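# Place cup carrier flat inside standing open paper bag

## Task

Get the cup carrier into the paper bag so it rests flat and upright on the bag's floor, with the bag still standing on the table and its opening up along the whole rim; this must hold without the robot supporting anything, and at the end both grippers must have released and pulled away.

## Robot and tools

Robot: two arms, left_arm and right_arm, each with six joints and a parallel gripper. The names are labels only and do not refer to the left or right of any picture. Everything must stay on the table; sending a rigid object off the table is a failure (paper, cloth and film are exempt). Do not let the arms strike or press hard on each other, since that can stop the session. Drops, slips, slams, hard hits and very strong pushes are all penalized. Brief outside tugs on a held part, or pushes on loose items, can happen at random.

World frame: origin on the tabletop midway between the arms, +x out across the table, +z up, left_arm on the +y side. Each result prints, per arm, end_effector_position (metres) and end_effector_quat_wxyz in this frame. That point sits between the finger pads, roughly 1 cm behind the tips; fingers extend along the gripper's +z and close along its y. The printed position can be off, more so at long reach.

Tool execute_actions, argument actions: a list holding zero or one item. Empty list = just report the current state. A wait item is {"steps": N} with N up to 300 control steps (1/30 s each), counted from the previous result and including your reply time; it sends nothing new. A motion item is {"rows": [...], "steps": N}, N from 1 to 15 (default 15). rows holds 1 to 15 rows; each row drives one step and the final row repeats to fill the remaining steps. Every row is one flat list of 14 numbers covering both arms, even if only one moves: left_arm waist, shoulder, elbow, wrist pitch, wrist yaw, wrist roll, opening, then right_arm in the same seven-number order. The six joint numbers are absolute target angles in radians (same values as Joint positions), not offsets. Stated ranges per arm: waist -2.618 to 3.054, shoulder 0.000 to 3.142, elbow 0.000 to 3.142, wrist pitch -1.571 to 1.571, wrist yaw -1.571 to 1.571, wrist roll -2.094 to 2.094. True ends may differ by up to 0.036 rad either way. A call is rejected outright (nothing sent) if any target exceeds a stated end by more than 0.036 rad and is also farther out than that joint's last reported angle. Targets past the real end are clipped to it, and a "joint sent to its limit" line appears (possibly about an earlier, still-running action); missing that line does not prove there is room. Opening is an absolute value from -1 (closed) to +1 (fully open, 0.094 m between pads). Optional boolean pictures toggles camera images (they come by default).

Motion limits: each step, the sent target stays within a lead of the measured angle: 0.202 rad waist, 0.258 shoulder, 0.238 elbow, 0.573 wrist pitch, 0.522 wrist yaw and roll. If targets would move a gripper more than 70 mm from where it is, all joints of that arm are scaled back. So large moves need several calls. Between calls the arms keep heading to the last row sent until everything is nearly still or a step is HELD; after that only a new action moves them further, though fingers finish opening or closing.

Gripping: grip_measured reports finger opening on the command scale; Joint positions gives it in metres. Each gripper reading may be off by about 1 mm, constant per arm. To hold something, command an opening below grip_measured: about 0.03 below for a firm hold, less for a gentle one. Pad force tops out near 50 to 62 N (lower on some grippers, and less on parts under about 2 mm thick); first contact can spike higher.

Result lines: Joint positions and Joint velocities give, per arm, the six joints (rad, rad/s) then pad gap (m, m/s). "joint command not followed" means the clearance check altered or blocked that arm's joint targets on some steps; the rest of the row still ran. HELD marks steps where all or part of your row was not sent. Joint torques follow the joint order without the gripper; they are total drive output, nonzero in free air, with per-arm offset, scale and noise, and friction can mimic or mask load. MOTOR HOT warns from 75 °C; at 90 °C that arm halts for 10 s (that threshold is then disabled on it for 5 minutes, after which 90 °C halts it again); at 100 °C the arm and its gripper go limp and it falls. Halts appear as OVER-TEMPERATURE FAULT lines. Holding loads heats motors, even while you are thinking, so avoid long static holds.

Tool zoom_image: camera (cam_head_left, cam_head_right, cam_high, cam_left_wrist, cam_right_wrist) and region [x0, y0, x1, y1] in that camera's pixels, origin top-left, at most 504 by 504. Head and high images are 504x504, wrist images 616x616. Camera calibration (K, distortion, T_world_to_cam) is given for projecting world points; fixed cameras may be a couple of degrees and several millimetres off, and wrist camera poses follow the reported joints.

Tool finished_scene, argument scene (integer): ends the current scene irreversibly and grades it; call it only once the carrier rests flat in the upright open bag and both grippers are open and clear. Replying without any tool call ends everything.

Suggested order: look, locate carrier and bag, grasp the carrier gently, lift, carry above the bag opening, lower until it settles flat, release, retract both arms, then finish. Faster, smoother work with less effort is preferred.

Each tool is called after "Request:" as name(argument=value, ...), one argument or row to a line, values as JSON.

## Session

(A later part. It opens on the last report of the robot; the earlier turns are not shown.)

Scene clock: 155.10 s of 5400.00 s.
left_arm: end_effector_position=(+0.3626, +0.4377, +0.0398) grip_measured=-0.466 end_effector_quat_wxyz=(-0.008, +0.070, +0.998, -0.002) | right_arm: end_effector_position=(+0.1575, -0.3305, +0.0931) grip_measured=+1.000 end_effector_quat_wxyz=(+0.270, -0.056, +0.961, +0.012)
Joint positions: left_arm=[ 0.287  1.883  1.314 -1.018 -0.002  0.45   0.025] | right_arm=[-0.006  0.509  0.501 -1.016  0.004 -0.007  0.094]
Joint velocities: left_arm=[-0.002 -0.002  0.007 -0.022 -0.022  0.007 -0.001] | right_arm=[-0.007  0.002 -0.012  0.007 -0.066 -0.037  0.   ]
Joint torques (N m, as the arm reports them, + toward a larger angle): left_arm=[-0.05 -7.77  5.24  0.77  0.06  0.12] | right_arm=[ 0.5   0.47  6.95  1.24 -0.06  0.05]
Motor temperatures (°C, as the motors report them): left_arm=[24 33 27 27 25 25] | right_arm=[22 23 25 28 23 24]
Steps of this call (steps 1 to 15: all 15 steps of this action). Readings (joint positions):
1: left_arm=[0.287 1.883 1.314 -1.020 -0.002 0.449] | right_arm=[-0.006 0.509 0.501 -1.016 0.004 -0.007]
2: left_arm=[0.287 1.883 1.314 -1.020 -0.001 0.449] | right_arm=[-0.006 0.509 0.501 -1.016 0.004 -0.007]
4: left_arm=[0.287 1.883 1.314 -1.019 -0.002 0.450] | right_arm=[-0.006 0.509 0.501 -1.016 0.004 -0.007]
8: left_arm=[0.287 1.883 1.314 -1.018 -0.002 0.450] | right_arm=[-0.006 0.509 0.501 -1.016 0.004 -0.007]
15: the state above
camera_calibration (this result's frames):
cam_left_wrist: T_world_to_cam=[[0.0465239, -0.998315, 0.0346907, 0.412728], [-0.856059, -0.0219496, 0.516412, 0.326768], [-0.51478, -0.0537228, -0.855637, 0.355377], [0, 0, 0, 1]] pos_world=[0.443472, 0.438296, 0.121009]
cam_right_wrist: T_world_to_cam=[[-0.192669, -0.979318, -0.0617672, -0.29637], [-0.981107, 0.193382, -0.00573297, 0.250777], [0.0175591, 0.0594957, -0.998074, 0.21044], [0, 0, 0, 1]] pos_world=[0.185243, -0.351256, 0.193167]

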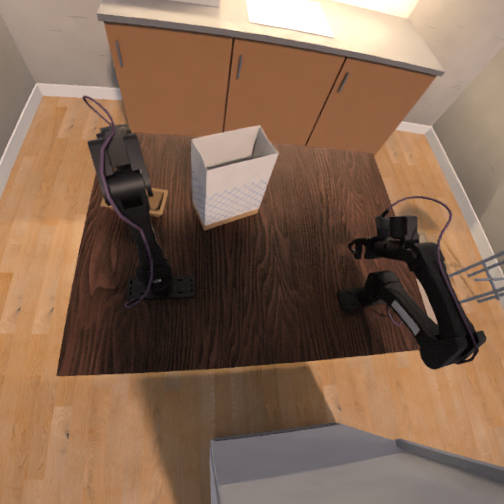

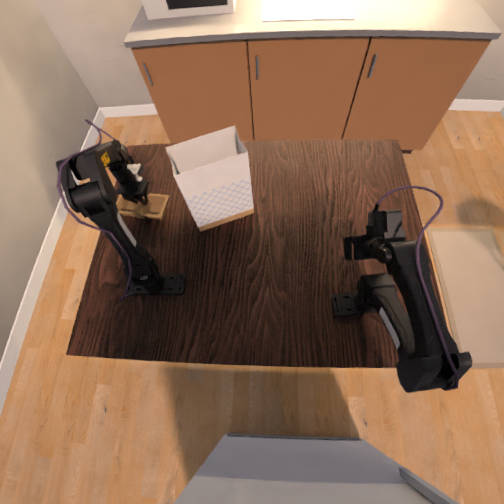

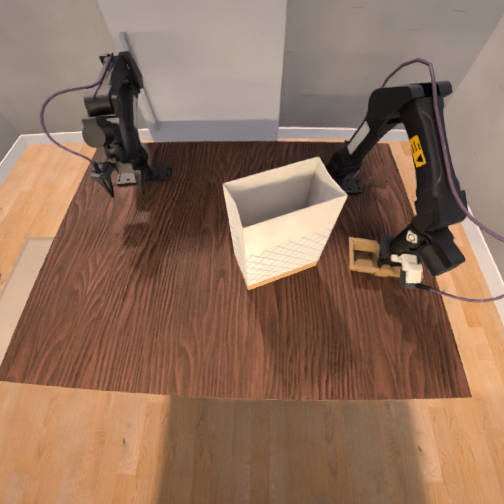

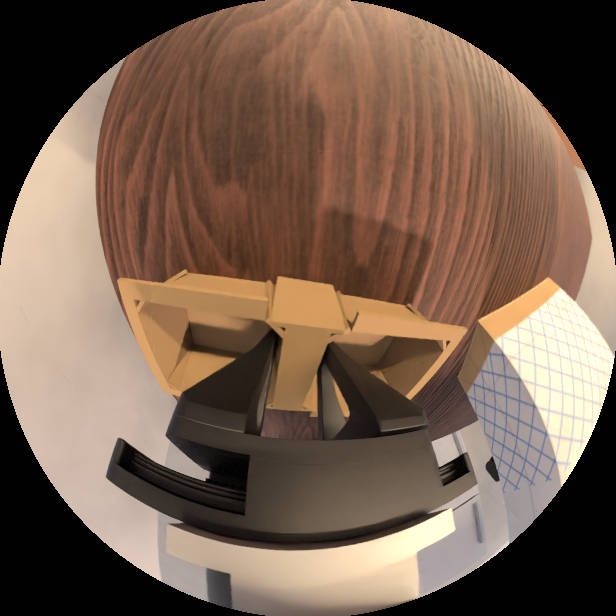

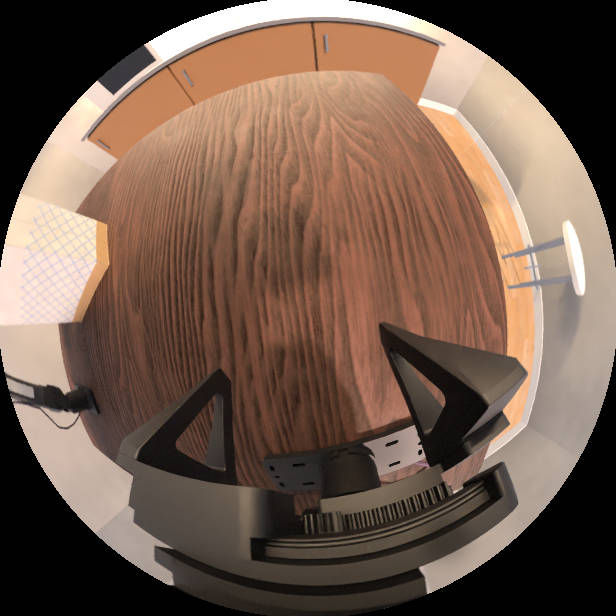

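Request:
execute_actions(
  actions=[
    {"rows":[[0.287,1.8,1.5,-1.25,0,0.46,-0.51,0,0.5,0.5,-1.0,0,0,1],[0.287,1.8,1.5,-1.25,0,0.46,-0.51,0,0.5,0.5,-1.0,0,0,1],[0.287,1.8,1.5,-1.25,0,0.46,-0.51,0,0.5,0.5,-1.0,0,0,1],[0.287,1.8,1.5,-1.25,0,0.46,-0.51,0,0.5,0.5,-1.0,0,0,1],[0.287,1.7,1.8,-1.5,0,0.46,-0.51,0,0.5,0.5,-1.0,0,0,1],[0.287,1.7,1.8,-1.5,0,0.46,-0.51,0,0.5,0.5,-1.0,0,0,1],[0.287,1.7,1.8,-1.5,0,0.46,-0.51,0,0.5,0.5,-1.0,0,0,1],[0.287,1.7,1.8,-1.5,0,0.46,-0.51,0,0.5,0.5,-1.0,0,0,1],[0.287,1.65,2.35,-1.56,0,0.3,-0.51,0,0.5,0.5,-1.0,0,0,1]]},
  ],
  pictures=false,
)

Request:
execute_actions(
  actions=[
    {"steps":40},
  ],
)

Scene clock: 168.57 s of 5400.00 s.
left_arm: end_effector_position=(+0.3977, +0.4490, +0.2950) grip_measured=-0.466 end_effector_quat_wxyz=(+0.212, +0.023, +0.974, +0.074) | right_arm: end_effector_position=(+0.1575, -0.3305, +0.0931) grip_measured=+1.000 end_effector_quat_wxyz=(+0.270, -0.056, +0.961, +0.012)
Joint positions: left_arm=[ 0.287  1.693  2.031 -1.455 -0.002  0.357  0.025] | right_arm=[-0.006  0.509  0.501 -1.016  0.004 -0.007  0.094]
Joint velocities: left_arm=[ 0.002 -0.164  2.034 -0.403  0.007 -0.271  0.001] | right_arm=[ 0.002 -0.007  0.012  0.022  0.022 -0.007  0.   ]
Joint torques (N m, as the arm reports them, + toward a larger angle): left_arm=[ 0.05 -8.56  8.15  1.31  0.05 -0.06] | right_arm=[0.51 0.44 6.87 1.28 0.   0.06]
Motor temperatures (°C, as the motors report them): left_arm=[24 34 27 27 25 25] | right_arm=[22 23 25 28 23 24]
Steps of this call (steps 1 to 15: the robot went on to your last target; steps 16 to 90: nothing new was sent; then 9.97 s passed at rest; steps 91 to 105: all 15 steps of this action). Readings (joint positions):
91: left_arm=[0.287 1.882 1.338 -1.056 -0.002 0.450] | right_arm=[-0.006 0.509 0.501 -1.016 0.004 -0.007]
92: left_arm=[0.287 1.881 1.373 -1.102 -0.002 0.450] | right_arm=[-0.006 0.509 0.501 -1.016 0.004 -0.007]
94: left_arm=[0.287 1.853 1.437 -1.148 -0.002 0.450] | right_arm=[-0.006 0.509 0.501 -1.016 0.004 -0.007]
98: left_arm=[0.287 1.787 1.616 -1.291 -0.002 0.450] | right_arm=[-0.006 0.509 0.501 -1.016 0.004 -0.007]
105: the state above

Scene clock: 169.90 s of 5400.00 s.
left_arm: end_effector_position=(+0.3801, +0.4433, +0.3985) grip_measured=-0.466 end_effector_quat_wxyz=(+0.337, +0.001, +0.935, +0.109) | right_arm: end_effector_position=(+0.1575, -0.3305, +0.0931) grip_measured=+1.000 end_effector_quat_wxyz=(+0.270, -0.056, +0.961, +0.012)
Joint positions: left_arm=[ 0.287  1.646  2.341 -1.543 -0.002  0.312  0.025] | right_arm=[-0.006  0.509  0.501 -1.016  0.004 -0.007  0.094]
Joint velocities: left_arm=[-0.007 -0.017 -0.007  0.037 -0.022  0.051  0.   ] | right_arm=[ 0.007 -0.007  0.007 -0.051 -0.007 -0.007  0.   ]
Joint torques (N m, as the arm reports them, + toward a larger angle): left_arm=[-0.05 -4.45  6.13  1.89  0.04 -0.07] | right_arm=[ 0.5   0.49  7.    1.27 -0.06  0.05]
Motor temperatures (°C, as the motors report them): left_arm=[24 34 27 27 25 25] | right_arm=[22 23 25 28 23 24]
joint sent to its limit (left arm) — the command would take joint 4 (wrist pitch) past its lower limit, so that joint was sent only as far as its limit.
Steps of this call (steps 1 to 30: the robot went on to your last target; steps 31 to 40: nothing new was sent). Readings (joint positions):
1: left_arm=[0.287 1.689 2.104 -1.469 -0.002 0.349] | right_arm=[-0.006 0.509 0.501 -1.016 0.004 -0.007]
2: left_arm=[0.287 1.686 2.178 -1.479 -0.002 0.342] | right_arm=[-0.006 0.509 0.501 -1.016 0.004 -0.007]
4: left_arm=[0.287 1.671 2.288 -1.482 -0.002 0.331] | right_arm=[-0.006 0.509 0.501 -1.016 0.004 -0.007]
8: left_arm=[0.287 1.627 2.341 -1.503 -0.002 0.320] | right_arm=[-0.006 0.509 0.501 -1.016 0.004 -0.007]
40: the state above
All arms were judged still, so your last target was given up. Only a new action makes them travel on or press farther. Fingers that are still opening or closing keep moving.
camera_calibration (this result's frames):
cam_left_wrist: T_world_to_cam=[[0.193751, -0.97921, -0.060065, 0.378386], [-0.965289, -0.17935, -0.189871, 0.549407], [0.175151, 0.0947678, -0.97997, 0.393075], [0, 0, 0, 1]] pos_world=[0.388177, 0.431805, 0.512246]
cam_right_wrist: T_world_to_cam=[[-0.192669, -0.979318, -0.0617672, -0.29637], [-0.981107, 0.193382, -0.00573297, 0.250777], [0.0175591, 0.0594957, -0.998074, 0.21044], [0, 0, 0, 1]] pos_world=[0.185243, -0.351256, 0.193167]

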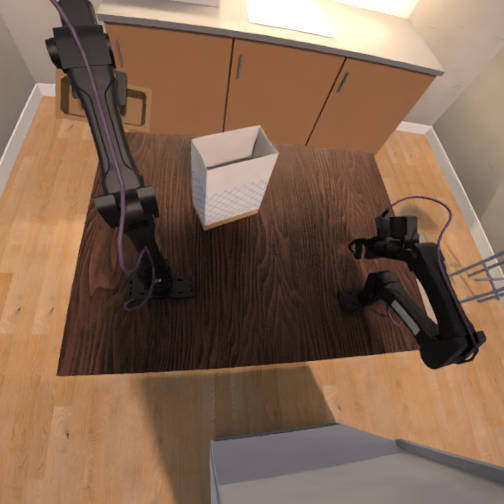

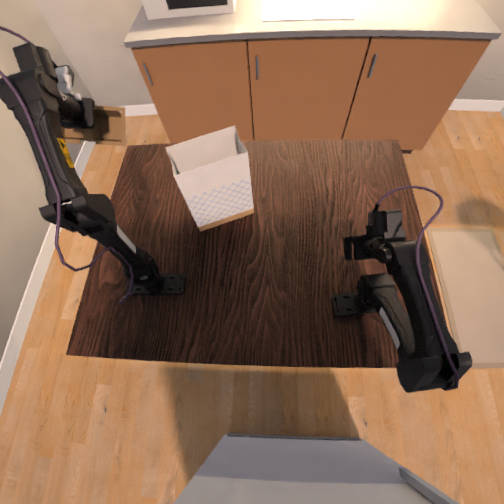

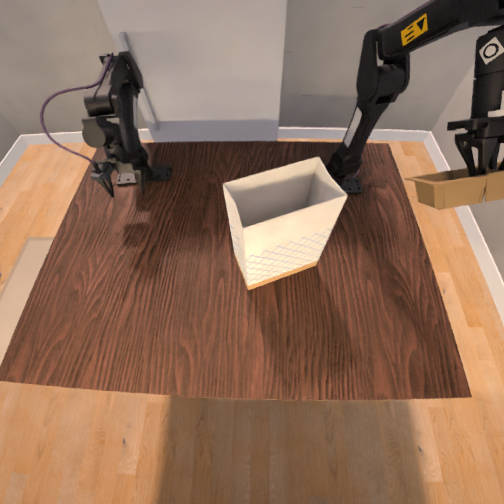

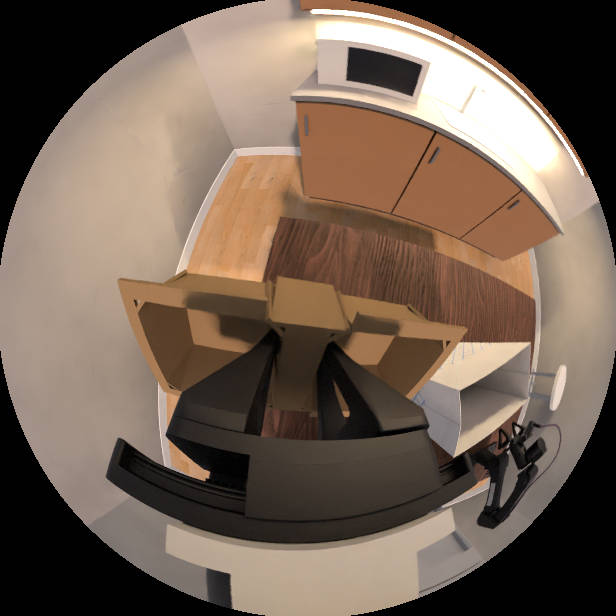

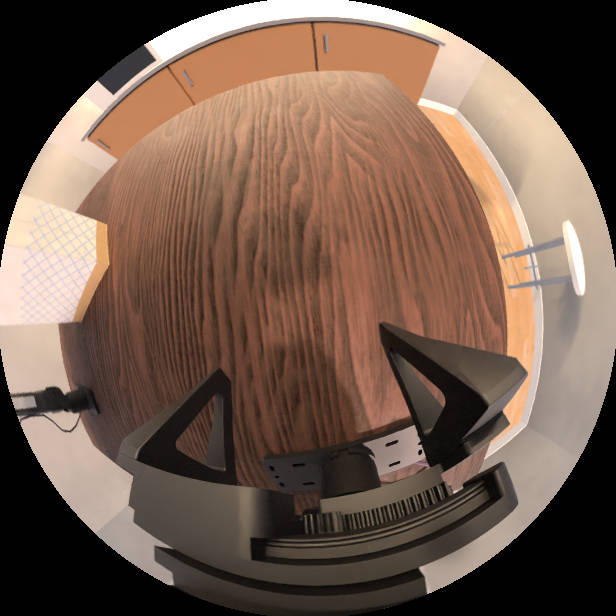

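Request:
execute_actions(
  actions=[
    {"rows":[[0.287,1.5,2.4,-1.54,0,-0.2,-0.51,0,0.5,0.5,-1.0,0,0,1],[0.287,1.5,2.4,-1.54,0,-0.2,-0.51,0,0.5,0.5,-1.0,0,0,1],[0.287,1.5,2.4,-1.54,0,-0.2,-0.51,0,0.5,0.5,-1.0,0,0,1],[0.287,1.5,2.4,-1.54,0,-0.5,-0.51,0,0.5,0.5,-1.0,0,0,1],[0.1,1.5,2.4,-1.54,0,-0.6,-0.51,0,0.5,0.5,-1.0,0,0,1],[0.0,1.5,2.4,-1.54,0,-0.7,-0.51,0,0.5,0.5,-1.0,0,0,1],[-0.1,1.5,2.4,-1.54,0,-0.8,-0.51,0,0.5,0.5,-1.0,0,0,1],[-0.2,1.5,2.4,-1.54,0,-0.8,-0.51,0,0.5,0.5,-1.0,0,0,1],[-0.3,1.5,2.4,-1.54,0,-0.8,-0.51,0,0.5,0.5,-1.0,0,0,1],[-0.4,1.5,2.4,-1.54,0,-0.8,-0.51,0,0.5,0.5,-1.0,0,0,1],[-0.5,1.5,2.4,-1.54,0,-0.81,-0.51,0,0.5,0.5,-1.0,0,0,1]]},
  ],
  pictures=false,
)

Request:
execute_actions(
  actions=[
    {"steps":30},
  ],
)

Scene clock: 186.27 s of 5400.00 s.
left_arm: end_effector_position=(+0.3229, +0.2037, +0.4555) grip_measured=-0.466 end_effector_quat_wxyz=(+0.365, -0.125, +0.890, -0.242) | right_arm: end_effector_position=(+0.1575, -0.3305, +0.0931) grip_measured=+1.000 end_effector_quat_wxyz=(+0.270, -0.056, +0.961, +0.012)
Joint positions: left_arm=[-0.459  1.504  2.382 -1.542  0.008 -0.718  0.025] | right_arm=[-0.006  0.509  0.501 -1.016  0.004 -0.007  0.094]
Joint velocities: left_arm=[-1.16  -0.007  0.012  0.037  0.344 -0.491 -0.   ] | right_arm=[-0.007  0.002  0.012 -0.051 -0.037 -0.037  0.   ]
Joint torques (N m, as the arm reports them, + toward a larger angle): left_arm=[ 2.12 -3.36  6.11  2.33 -0.48 -0.05] | right_arm=[ 0.52  0.61  6.9   1.25 -0.01  0.07]
Motor temperatures (°C, as the motors report them): left_arm=[24 32 27 28 25 25] | right_arm=[22 23 25 29 23 24]
Steps of this call (steps 1 to 90: nothing new was sent; then 12.87 s passed at rest; steps 91 to 105: all 15 steps of this action). Readings (joint positions):
91: left_arm=[0.287 1.636 2.341 -1.543 -0.002 0.238] | right_arm=[-0.006 0.509 0.501 -1.016 0.004 -0.007]
92: left_arm=[0.287 1.624 2.341 -1.543 -0.002 0.157] | right_arm=[-0.006 0.509 0.501 -1.016 0.004 -0.007]
94: left_arm=[0.287 1.581 2.344 -1.544 -0.002 -0.007] | right_arm=[-0.006 0.509 0.501 -1.016 0.004 -0.007]
98: left_arm=[0.045 1.509 2.377 -1.542 -0.019 -0.405] | right_arm=[-0.006 0.509 0.501 -1.016 0.004 -0.007]
105: the state above

Scene clock: 187.27 s of 5400.00 s.
left_arm: end_effector_position=(+0.3173, +0.1923, +0.4555) grip_measured=-0.466 end_effector_quat_wxyz=(+0.348, -0.144, +0.887, -0.265) | right_arm: end_effector_position=(+0.1575, -0.3305, +0.0931) grip_measured=+1.000 end_effector_quat_wxyz=(+0.270, -0.056, +0.961, +0.012)
Joint positions: left_arm=[-0.499  1.504  2.382 -1.542  0.01  -0.803  0.025] | right_arm=[-0.006  0.509  0.501 -1.016  0.004 -0.007  0.094]
Joint velocities: left_arm=[-0.002 -0.012  0.012 -0.037 -0.037 -0.007 -0.   ] | right_arm=[-0.007  0.002  0.017 -0.022 -0.022 -0.007  0.   ]
Joint torques (N m, as the arm reports them, + toward a larger angle): left_arm=[-0.16 -3.24  6.04  2.33 -0.08 -0.04] | right_arm=[ 0.36  0.52  7.06  1.29 -0.03  0.08]
Motor temperatures (°C, as the motors report them): left_arm=[24 32 27 29 25 25] | right_arm=[22 23 25 29 23 24]
Steps of this call (steps 1 to 30: the robot went on to your last target). Readings (joint positions):
1: left_arm=[-0.486 1.504 2.382 -1.542 0.015 -0.734] | right_arm=[-0.006 0.509 0.501 -1.016 0.004 -0.007]
2: left_arm=[-0.497 1.504 2.382 -1.542 0.018 -0.748] | right_arm=[-0.006 0.509 0.501 -1.016 0.004 -0.007]
4: left_arm=[-0.499 1.504 2.382 -1.542 0.015 -0.768] | right_arm=[-0.006 0.509 0.501 -1.016 0.004 -0.007]
8: left_arm=[-0.499 1.504 2.382 -1.542 0.012 -0.789] | right_arm=[-0.006 0.509 0.501 -1.016 0.004 -0.007]
30: the state above
All arms were judged still, so your last target was given up. Only a new action makes them travel on or press farther. Fingers that are still opening or closing keep moving.
camera_calibration (this result's frames):
cam_left_wrist: T_world_to_cam=[[0.180526, -0.709973, 0.680697, -0.2368], [-0.948583, -0.308619, -0.0703201, 0.419672], [0.260001, -0.633003, -0.729182, 0.482517], [0, 0, 0, 1]] pos_world=[0.315388, 0.266831, 0.542543]
cam_right_wrist: T_world_to_cam=[[-0.192669, -0.979318, -0.0617672, -0.29637], [-0.981107, 0.193382, -0.00573297, 0.250777], [0.0175591, 0.0594957, -0.998074, 0.21044], [0, 0, 0, 1]] pos_world=[0.185243, -0.351256, 0.193167]

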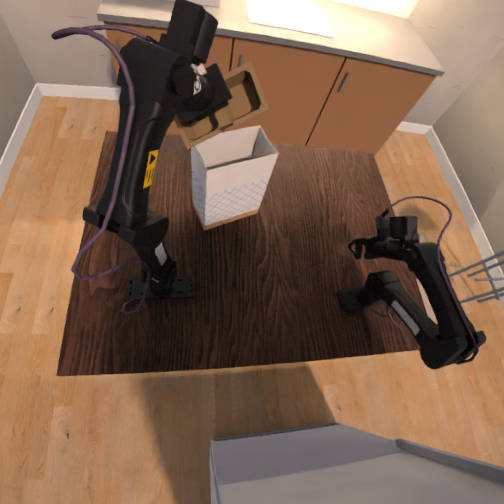

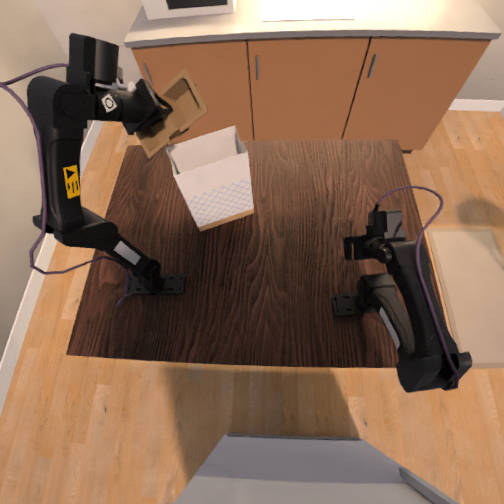

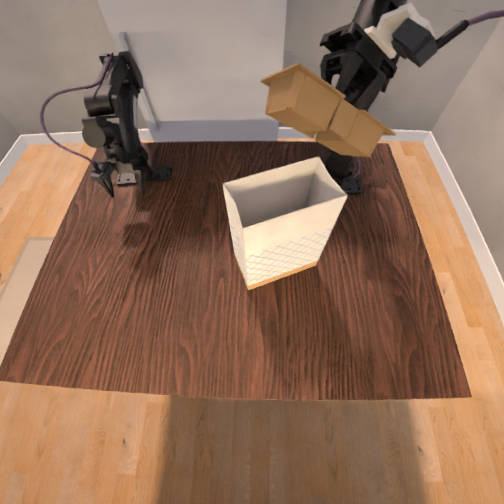

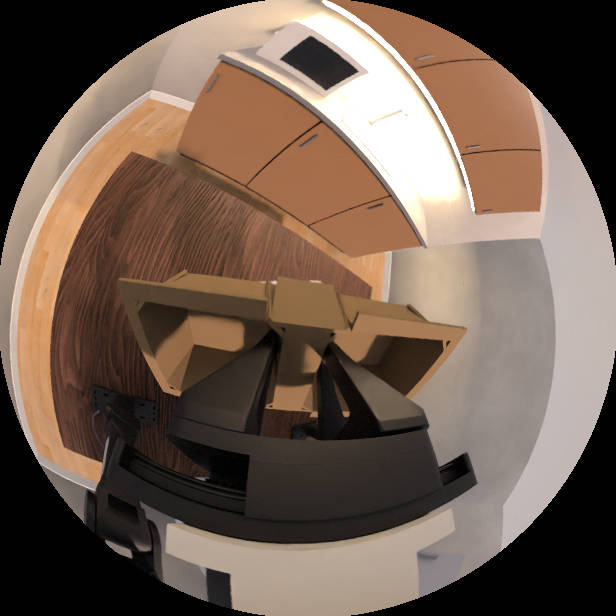

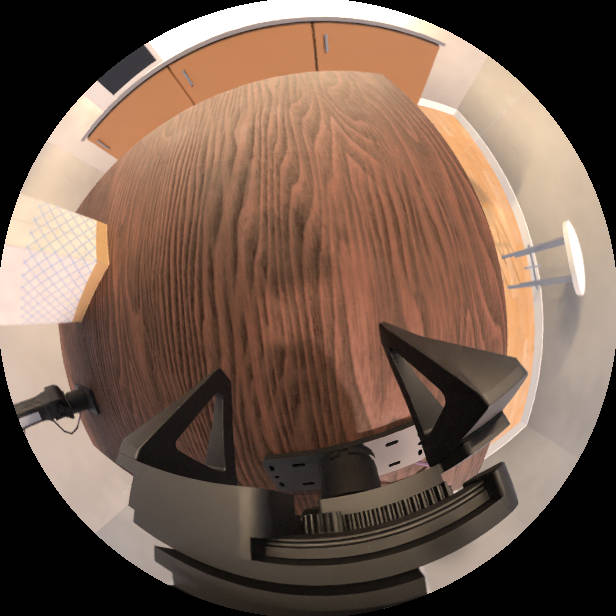

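Request:
execute_actions(
  actions=[
    {"rows":[[-0.55,1.53,2.33,-1.54,0,-0.85,-0.51,0,0.5,0.5,-1.0,0,0,1],[-0.55,1.53,2.33,-1.54,0,-0.85,-0.51,0,0.5,0.5,-1.0,0,0,1],[-0.55,1.53,2.33,-1.54,0,-0.85,-0.51,0,0.5,0.5,-1.0,0,0,1],[-0.6,1.56,2.22,-1.54,0,-0.9,-0.51,0,0.5,0.5,-1.0,0,0,1],[-0.6,1.56,2.22,-1.54,0,-0.9,-0.51,0,0.5,0.5,-1.0,0,0,1],[-0.6,1.56,2.22,-1.54,0,-0.9,-0.51,0,0.5,0.5,-1.0,0,0,1],[-0.6,1.58,2.12,-1.54,0,-0.9,-0.51,0,0.5,0.5,-1.0,0,0,1]]},
  ],
)

Scene clock: 196.13 s of 5400.00 s.
left_arm: end_effector_position=(+0.3333, +0.1494, +0.3450) grip_measured=-0.466 end_effector_quat_wxyz=(+0.205, -0.152, +0.949, -0.184) | right_arm: end_effector_position=(+0.1575, -0.3305, +0.0931) grip_measured=+1.000 end_effector_quat_wxyz=(+0.270, -0.056, +0.961, +0.012)
Joint positions: left_arm=[-0.593  1.605  2.123 -1.531  0.002 -0.888  0.025] | right_arm=[-0.006  0.509  0.501 -1.016  0.004 -0.007  0.094]
Joint velocities: left_arm=[-0.017 -0.149  0.007  0.051 -0.051 -0.007  0.   ] | right_arm=[-0.007  0.007 -0.012  0.037 -0.051 -0.037  0.   ]
Joint torques (N m, as the arm reports them, + toward a larger angle): left_arm=[-0.58 -6.2   5.7   1.66 -0.02  0.02] | right_arm=[ 0.7   0.45  6.87  1.25 -0.06  0.06]
Motor temperatures (°C, as the motors report them): left_arm=[24 31 27 29 25 25] | right_arm=[22 23 25 29 23 24]
Steps of this call (steps 1 to 90: nothing new was sent; then 5.37 s passed at rest; steps 91 to 105: all 15 steps of this action). Readings (joint positions):
91: left_arm=[-0.500 1.504 2.377 -1.527 -0.007 -0.811] | right_arm=[-0.006 0.509 0.501 -1.016 0.004 -0.007]
92: left_arm=[-0.515 1.504 2.370 -1.528 -0.007 -0.818] | right_arm=[-0.006 0.509 0.501 -1.016 0.004 -0.007]
94: left_arm=[-0.545 1.509 2.336 -1.522 -0.006 -0.836] | right_arm=[-0.006 0.509 0.501 -1.016 0.004 -0.007]
98: left_arm=[-0.592 1.536 2.199 -1.522 0.001 -0.869] | right_arm=[-0.006 0.509 0.501 -1.016 0.004 -0.007]
105: the state above
camera_calibration (this result's frames):
cam_left_wrist: T_world_to_cam=[[0.355787, -0.794, 0.49293, -0.176028], [-0.934449, -0.293851, 0.201138, 0.313225], [-0.0148558, -0.53218, -0.846501, 0.487648], [0, 0, 0, 1]] pos_world=[0.362565, 0.211792, 0.436562]
cam_right_wrist: T_world_to_cam=[[-0.192669, -0.979318, -0.0617672, -0.29637], [-0.981107, 0.193382, -0.00573297, 0.250777], [0.0175591, 0.0594957, -0.998074, 0.21044], [0, 0, 0, 1]] pos_world=[0.185243, -0.351256, 0.193167]

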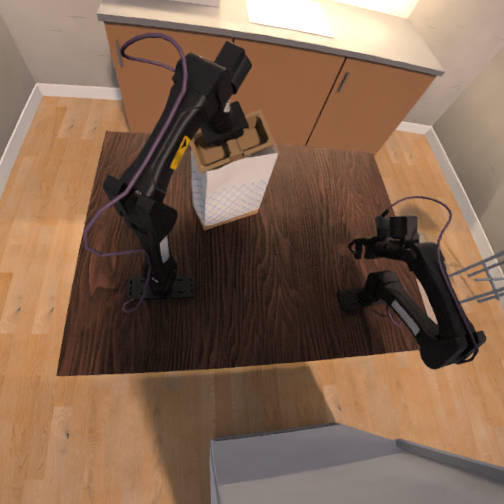

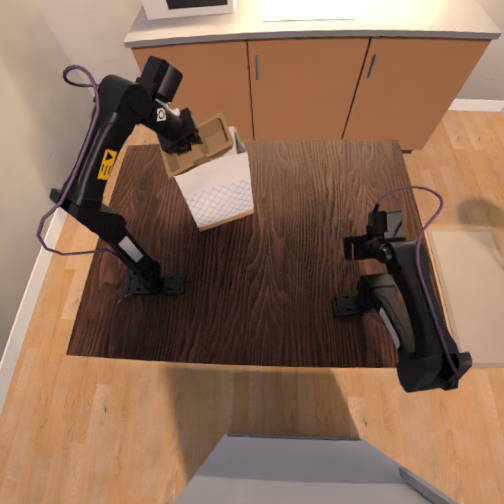

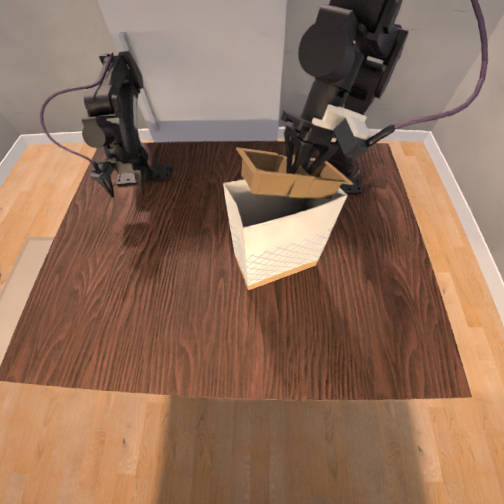

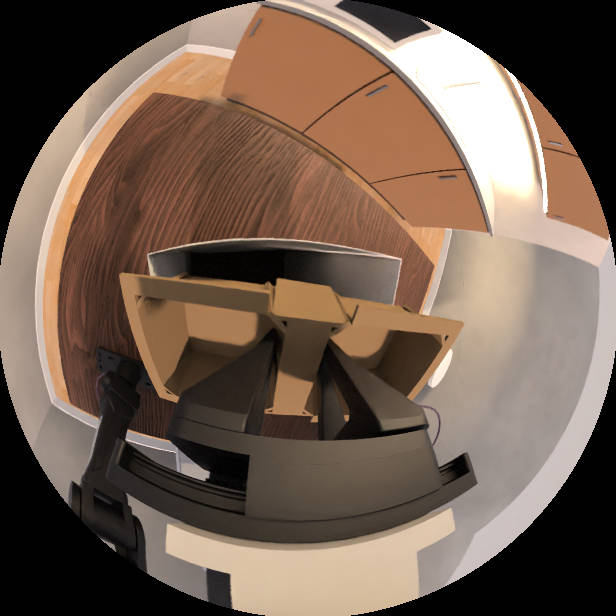

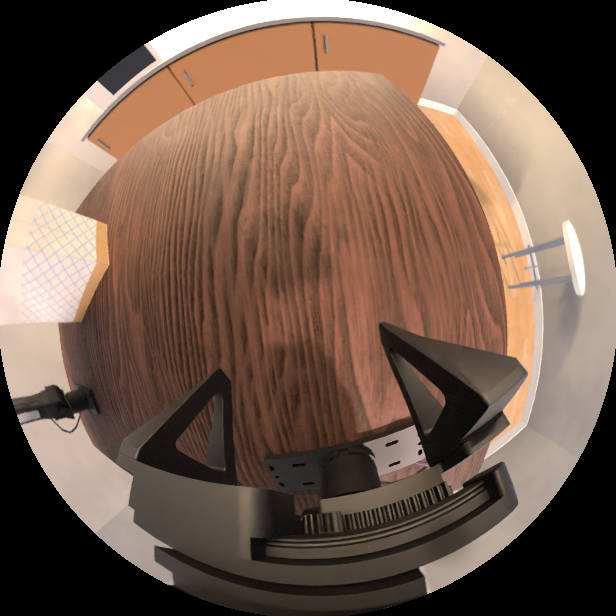

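Request:
execute_actions(
  actions=[
    {"rows":[[-0.6,1.6,2.17,-1.54,0,-0.9,-0.51,0,0.5,0.5,-1.0,0,0,1],[-0.6,1.6,2.17,-1.54,0,-0.9,-0.51,0,0.5,0.5,-1.0,0,0,1],[-0.6,1.6,2.17,-1.54,0,-0.9,-0.51,0,0.5,0.5,-1.0,0,0,1],[-0.6,1.6,2.17,-1.54,0,-0.9,-0.51,0,0.5,0.5,-1.0,0,0,1],[-0.6,1.6,2.17,-1.54,0,-0.9,-0.51,0,0.5,0.5,-1.0,0,0,1],[-0.675,1.61,2.17,-1.54,0,-0.97,-0.51,0,0.5,0.5,-1.0,0,0,1]]},
  ],
)

Scene clock: 208.13 s of 5400.00 s.
left_arm: end_effector_position=(+0.3155, +0.1285, +0.3545) grip_measured=-0.466 end_effector_quat_wxyz=(+0.200, -0.144, +0.946, -0.208) | right_arm: end_effector_position=(+0.1575, -0.3305, +0.0931) grip_measured=+1.000 end_effector_quat_wxyz=(+0.270, -0.056, +0.961, +0.012)
Joint positions: left_arm=[-0.672  1.593  2.141 -1.532  0.002 -0.953  0.025] | right_arm=[-0.006  0.509  0.501 -1.016  0.004 -0.007  0.094]
Joint velocities: left_arm=[ 0.007 -0.007 -0.007 -0.11   0.022 -0.139  0.   ] | right_arm=[ 0.017 -0.007  0.002 -0.007 -0.051  0.007  0.   ]
Joint torques (N m, as the arm reports them, + toward a larger angle): left_arm=[-0.31 -3.71  8.35  1.73  0.01 -0.02] | right_arm=[ 0.5   0.54  6.98  1.27 -0.03  0.07]
Motor temperatures (°C, as the motors report them): left_arm=[24 32 27 29 25 25] | right_arm=[22 23 26 29 23 24]
Steps of this call (steps 1 to 30: the robot went on to your last target; steps 31 to 90: nothing new was sent; then 8.50 s passed at rest; steps 91 to 105: all 15 steps of this action). Readings (joint positions):
91: left_arm=[-0.593 1.593 2.126 -1.532 0.002 -0.892] | right_arm=[-0.006 0.509 0.501 -1.016 0.004 -0.007]
92: left_arm=[-0.593 1.593 2.130 -1.532 0.002 -0.892] | right_arm=[-0.006 0.509 0.501 -1.016 0.004 -0.007]
94: left_arm=[-0.593 1.593 2.138 -1.532 0.002 -0.892] | right_arm=[-0.006 0.509 0.501 -1.016 0.004 -0.007]
98: left_arm=[-0.641 1.593 2.141 -1.532 -0.006 -0.924] | right_arm=[-0.006 0.509 0.501 -1.016 0.004 -0.007]
105: the state above
camera_calibration (this result's frames):
cam_left_wrist: T_world_to_cam=[[0.334316, -0.779255, 0.53009, -0.19928], [-0.942099, -0.260729, 0.210879, 0.283292], [-0.0261182, -0.569897, -0.821301, 0.483774], [0, 0, 0, 1]] pos_world=[0.346147, 0.194274, 0.44322]
cam_right_wrist: T_world_to_cam=[[-0.192669, -0.979318, -0.0617672, -0.29637], [-0.981107, 0.193382, -0.00573297, 0.250777], [0.0175591, 0.0594957, -0.998074, 0.21044], [0, 0, 0, 1]] pos_world=[0.185243, -0.351256, 0.193167]

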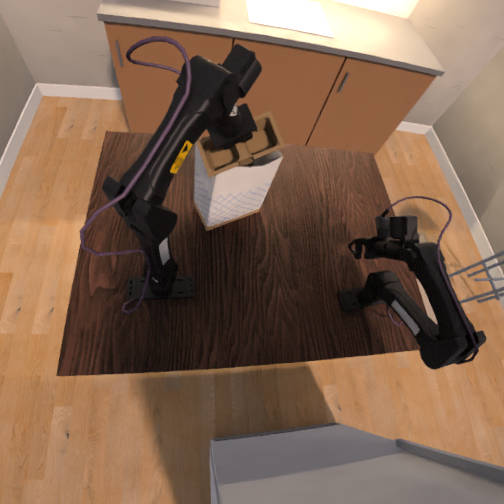

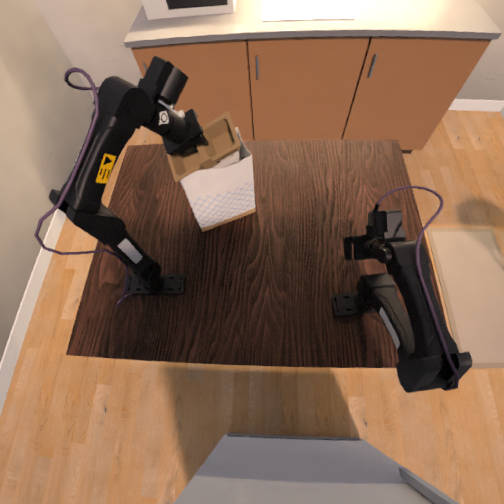

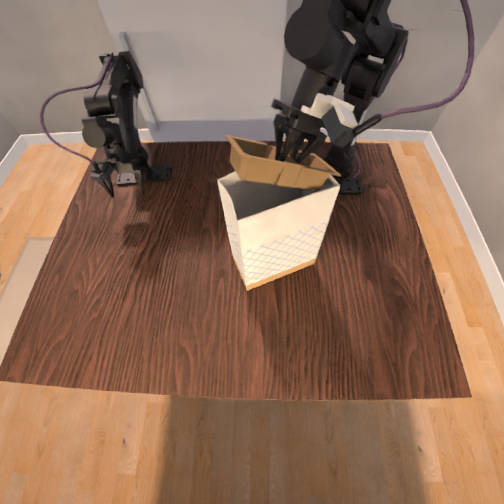

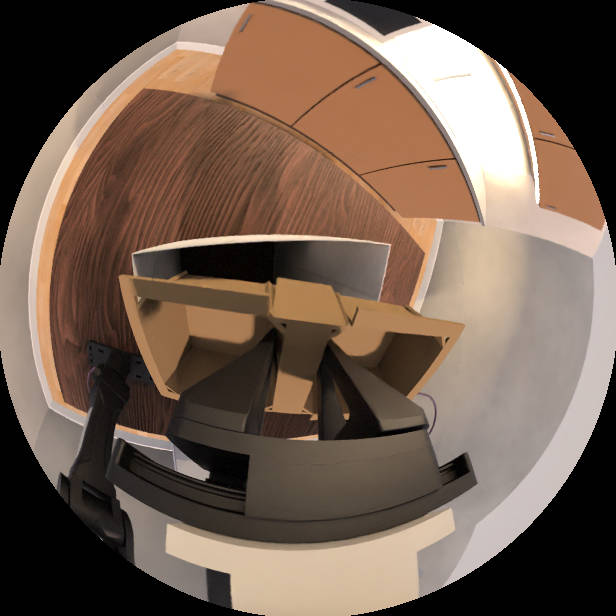

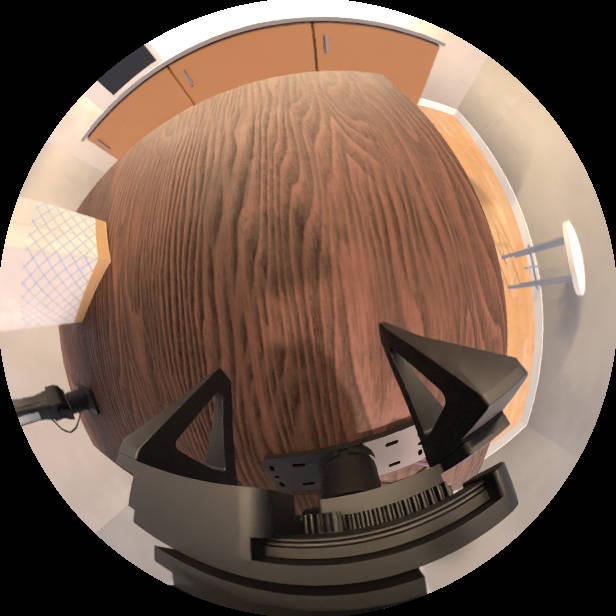

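Request:
execute_actions(
  actions=[
    {"rows":[[-0.675,1.6,2.3,-1.54,0,-0.95,-0.51,0,0.5,0.5,-1.0,0,0,1],[-0.675,1.6,2.3,-1.54,0,-0.95,-0.51,0,0.5,0.5,-1.0,0,0,1],[-0.675,1.6,2.3,-1.54,0,-0.95,-0.51,0,0.5,0.5,-1.0,0,0,1],[-0.675,1.6,2.3,-1.54,0,-0.95,-0.51,0,0.5,0.5,-1.0,0,0,1],[-0.675,1.6,2.3,-1.54,0,-0.95,-0.51,0,0.5,0.5,-1.0,0,0,1],[-0.675,1.6,2.3,-1.54,0,-0.95,-0.51,0,0.5,0.5,-1.0,0,0,1],[-0.675,1.6,2.3,-1.54,0,-0.95,-0.51,0,0.5,0.5,-1.0,0,0,1],[-0.62,1.72,2.4,-1.54,0,-0.9,-0.51,0,0.5,0.5,-1.0,0,0,1]]},
  ],
)

Scene clock: 216.67 s of 5400.00 s.
left_arm: end_effector_position=(+0.3527, +0.1215, +0.3822) grip_measured=-0.466 end_effector_quat_wxyz=(+0.240, -0.149, +0.931, -0.232) | right_arm: end_effector_position=(+0.1575, -0.3305, +0.0931) grip_measured=+1.000 end_effector_quat_wxyz=(+0.270, -0.056, +0.961, +0.012)
Joint positions: left_arm=[-0.626  1.722  2.37  -1.538  0.005 -0.923  0.025] | right_arm=[-0.006  0.509  0.501 -1.016  0.004 -0.007  0.094]
Joint velocities: left_arm=[ 0.007  0.193 -0.027 -0.022  0.007  0.11  -0.001] | right_arm=[-0.017 -0.012 -0.022  0.022  0.051  0.007  0.   ]
Joint torques (N m, as the arm reports them, + toward a larger angle): left_arm=[ 0.22 -6.94  7.88  1.94 -0.02  0.16] | right_arm=[ 0.52  0.39  6.99  1.27 -0.02  0.02]
Motor temperatures (°C, as the motors report them): left_arm=[24 31 28 29 25 25] | right_arm=[22 23 26 29 23 24]
Steps of this call (steps 1 to 15: the robot went on to your last target; steps 16 to 90: nothing new was sent; then 5.03 s passed at rest; steps 91 to 105: all 15 steps of this action). Readings (joint positions):
91: left_arm=[-0.672 1.600 2.167 -1.546 0.002 -0.961] | right_arm=[-0.006 0.509 0.501 -1.016 0.004 -0.007]
92: left_arm=[-0.672 1.610 2.202 -1.549 0.002 -0.961] | right_arm=[-0.006 0.509 0.501 -1.016 0.004 -0.007]
94: left_arm=[-0.672 1.612 2.249 -1.542 0.002 -0.961] | right_arm=[-0.006 0.509 0.501 -1.016 0.004 -0.007]
98: left_arm=[-0.666 1.621 2.301 -1.551 0.006 -0.953] | right_arm=[-0.006 0.509 0.501 -1.016 0.004 -0.007]
105: the state above
camera_calibration (this result's frames):
cam_left_wrist: T_world_to_cam=[[0.302199, -0.748812, 0.589878, -0.247098], [-0.951635, -0.27294, 0.14105, 0.342221], [0.0553812, -0.603974, -0.795078, 0.468844], [0, 0, 0, 1]] pos_world=[0.374377, 0.191545, 0.470254]
cam_right_wrist: T_world_to_cam=[[-0.192669, -0.979318, -0.0617672, -0.29637], [-0.981107, 0.193382, -0.00573297, 0.250777], [0.0175591, 0.0594957, -0.998074, 0.21044], [0, 0, 0, 1]] pos_world=[0.185243, -0.351256, 0.193167]

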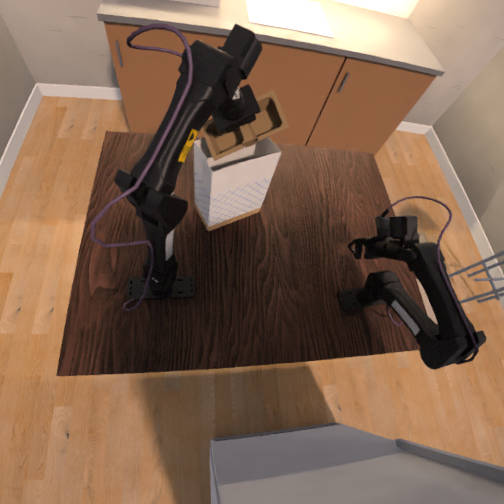

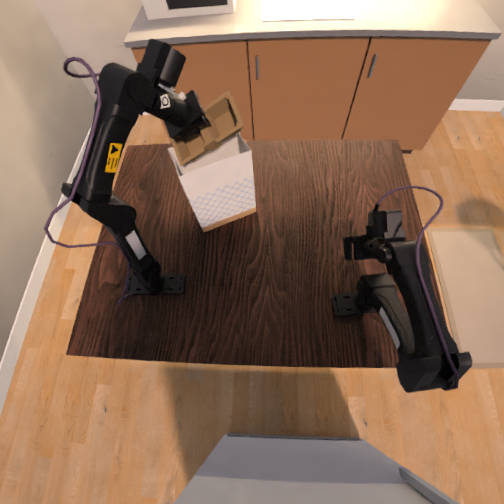

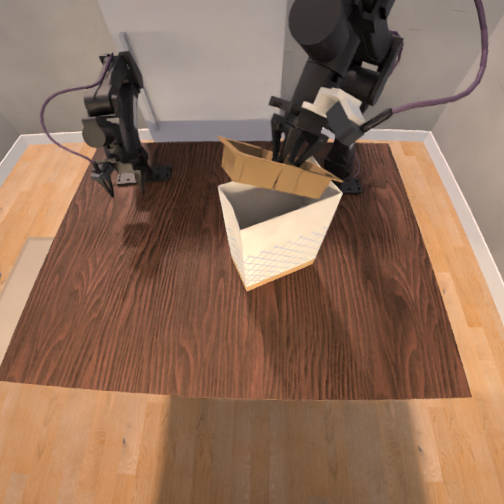

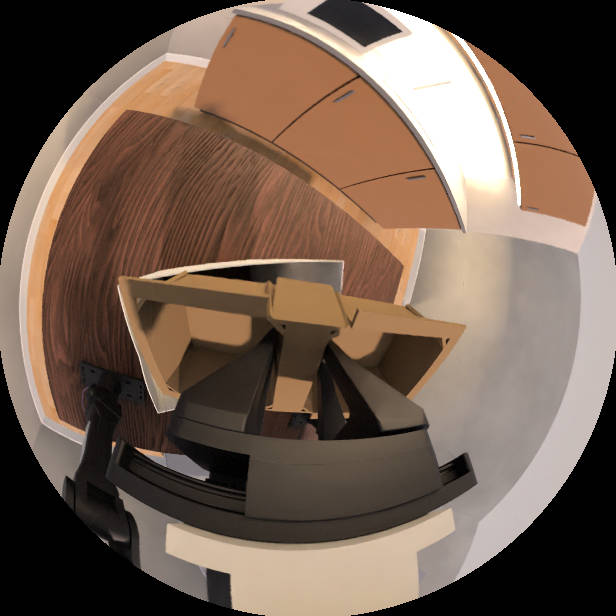

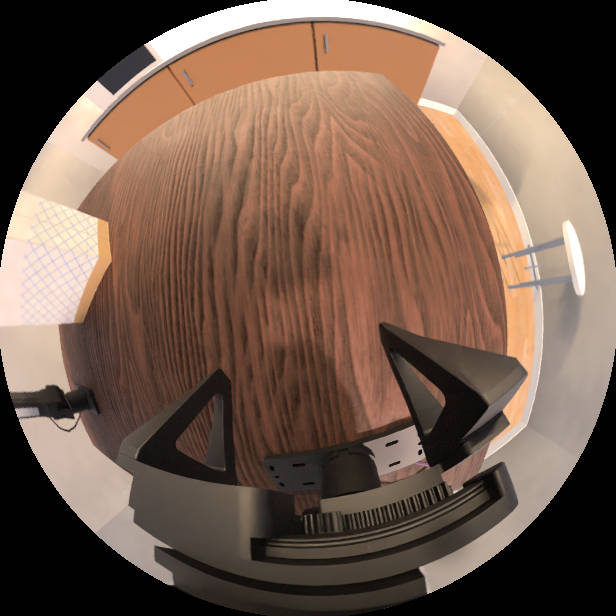

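Request:
execute_actions(
  actions=[
    {"rows":[[-0.63,1.73,2.36,-1.54,0,-0.9,-0.51,0,0.5,0.5,-1.0,0,0,1],[-0.63,1.73,2.34,-1.54,0,-0.9,-0.51,0,0.5,0.5,-1.0,0,0,1],[-0.63,1.73,2.32,-1.54,0,-0.9,-0.51,0,0.5,0.5,-1.0,0,0,1],[-0.63,1.73,2.30,-1.54,0,-0.9,-0.51,0,0.5,0.5,-1.0,0,0,1],[-0.63,1.73,2.28,-1.54,0,-0.9,-0.51,0,0.5,0.5,-1.0,0,0,1],[-0.63,1.73,2.26,-1.54,0,-0.9,-0.51,0,0.5,0.5,-1.0,0,0,1],[-0.63,1.73,2.24,-1.54,0,-0.9,-0.51,0,0.5,0.5,-1.0,0,0,1],[-0.63,1.73,2.22,-1.54,0,-0.9,-0.51,0,0.5,0.5,-1.0,0,0,1]]},
  ],
)

Scene clock: 225.73 s of 5400.00 s.
left_arm: end_effector_position=(+0.3530, +0.1213, +0.3334) grip_measured=-0.466 end_effector_quat_wxyz=(+0.188, -0.148, +0.954, -0.181) | right_arm: end_effector_position=(+0.1575, -0.3305, +0.0931) grip_measured=+1.000 end_effector_quat_wxyz=(+0.270, -0.056, +0.961, +0.012)
Joint positions: left_arm=[-0.626  1.736  2.231 -1.538  0.005 -0.913  0.025] | right_arm=[-0.006  0.509  0.501 -1.016  0.004 -0.007  0.094]
Joint velocities: left_arm=[-0.017  0.007 -0.007  0.007 -0.037 -0.007  0.   ] | right_arm=[ 0.012 -0.012 -0.022 -0.051  0.051  0.022  0.   ]
Joint torques (N m, as the arm reports them, + toward a larger angle): left_arm=[-0.29 -6.66  5.08  1.71 -0.03  0.14] | right_arm=[ 0.57  0.58  6.9   1.27 -0.02 -0.02]
Motor temperatures (°C, as the motors report them): left_arm=[24 32 28 29 25 25] | right_arm=[22 23 26 29 23 24]
Steps of this call (steps 1 to 15: the robot went on to your last target; steps 16 to 90: nothing new was sent; then 5.57 s passed at rest; steps 91 to 105: all 15 steps of this action). Readings (joint positions):
91: left_arm=[-0.626 1.729 2.370 -1.538 0.005 -0.915] | right_arm=[-0.006 0.509 0.501 -1.016 0.004 -0.007]
92: left_arm=[-0.626 1.729 2.370 -1.538 0.005 -0.915] | right_arm=[-0.006 0.509 0.501 -1.016 0.004 -0.007]
94: left_arm=[-0.626 1.729 2.355 -1.537 0.005 -0.915] | right_arm=[-0.006 0.509 0.501 -1.016 0.004 -0.007]
98: left_arm=[-0.626 1.729 2.273 -1.536 0.005 -0.913] | right_arm=[-0.006 0.509 0.501 -1.016 0.004 -0.007]
105: the state above
camera_calibration (this result's frames):
cam_left_wrist: T_world_to_cam=[[0.361988, -0.800349, 0.477918, -0.196069], [-0.930819, -0.282612, 0.231748, 0.312911], [-0.0504135, -0.528745, -0.847282, 0.47553], [0, 0, 0, 1]] pos_world=[0.386211, 0.182943, 0.424097]
cam_right_wrist: T_world_to_cam=[[-0.192669, -0.979318, -0.0617672, -0.29637], [-0.981107, 0.193382, -0.00573297, 0.250777], [0.0175591, 0.0594957, -0.998074, 0.21044], [0, 0, 0, 1]] pos_world=[0.185243, -0.351256, 0.193167]

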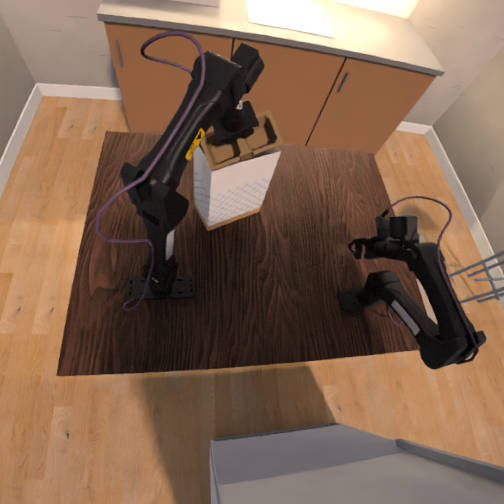

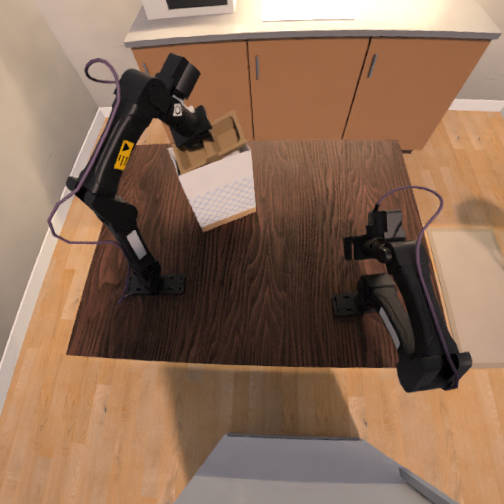

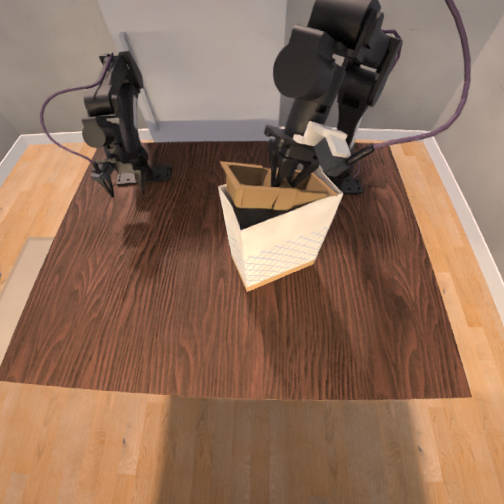

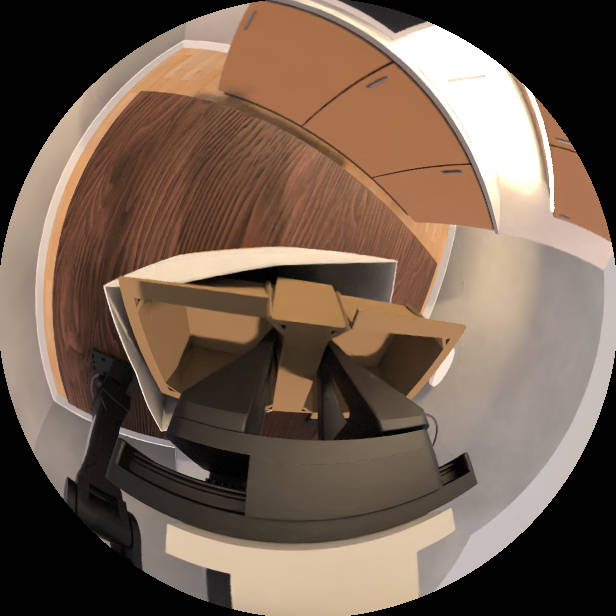

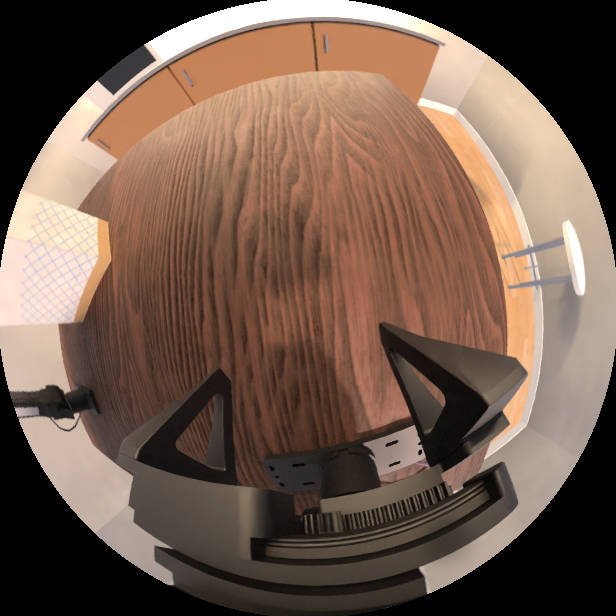

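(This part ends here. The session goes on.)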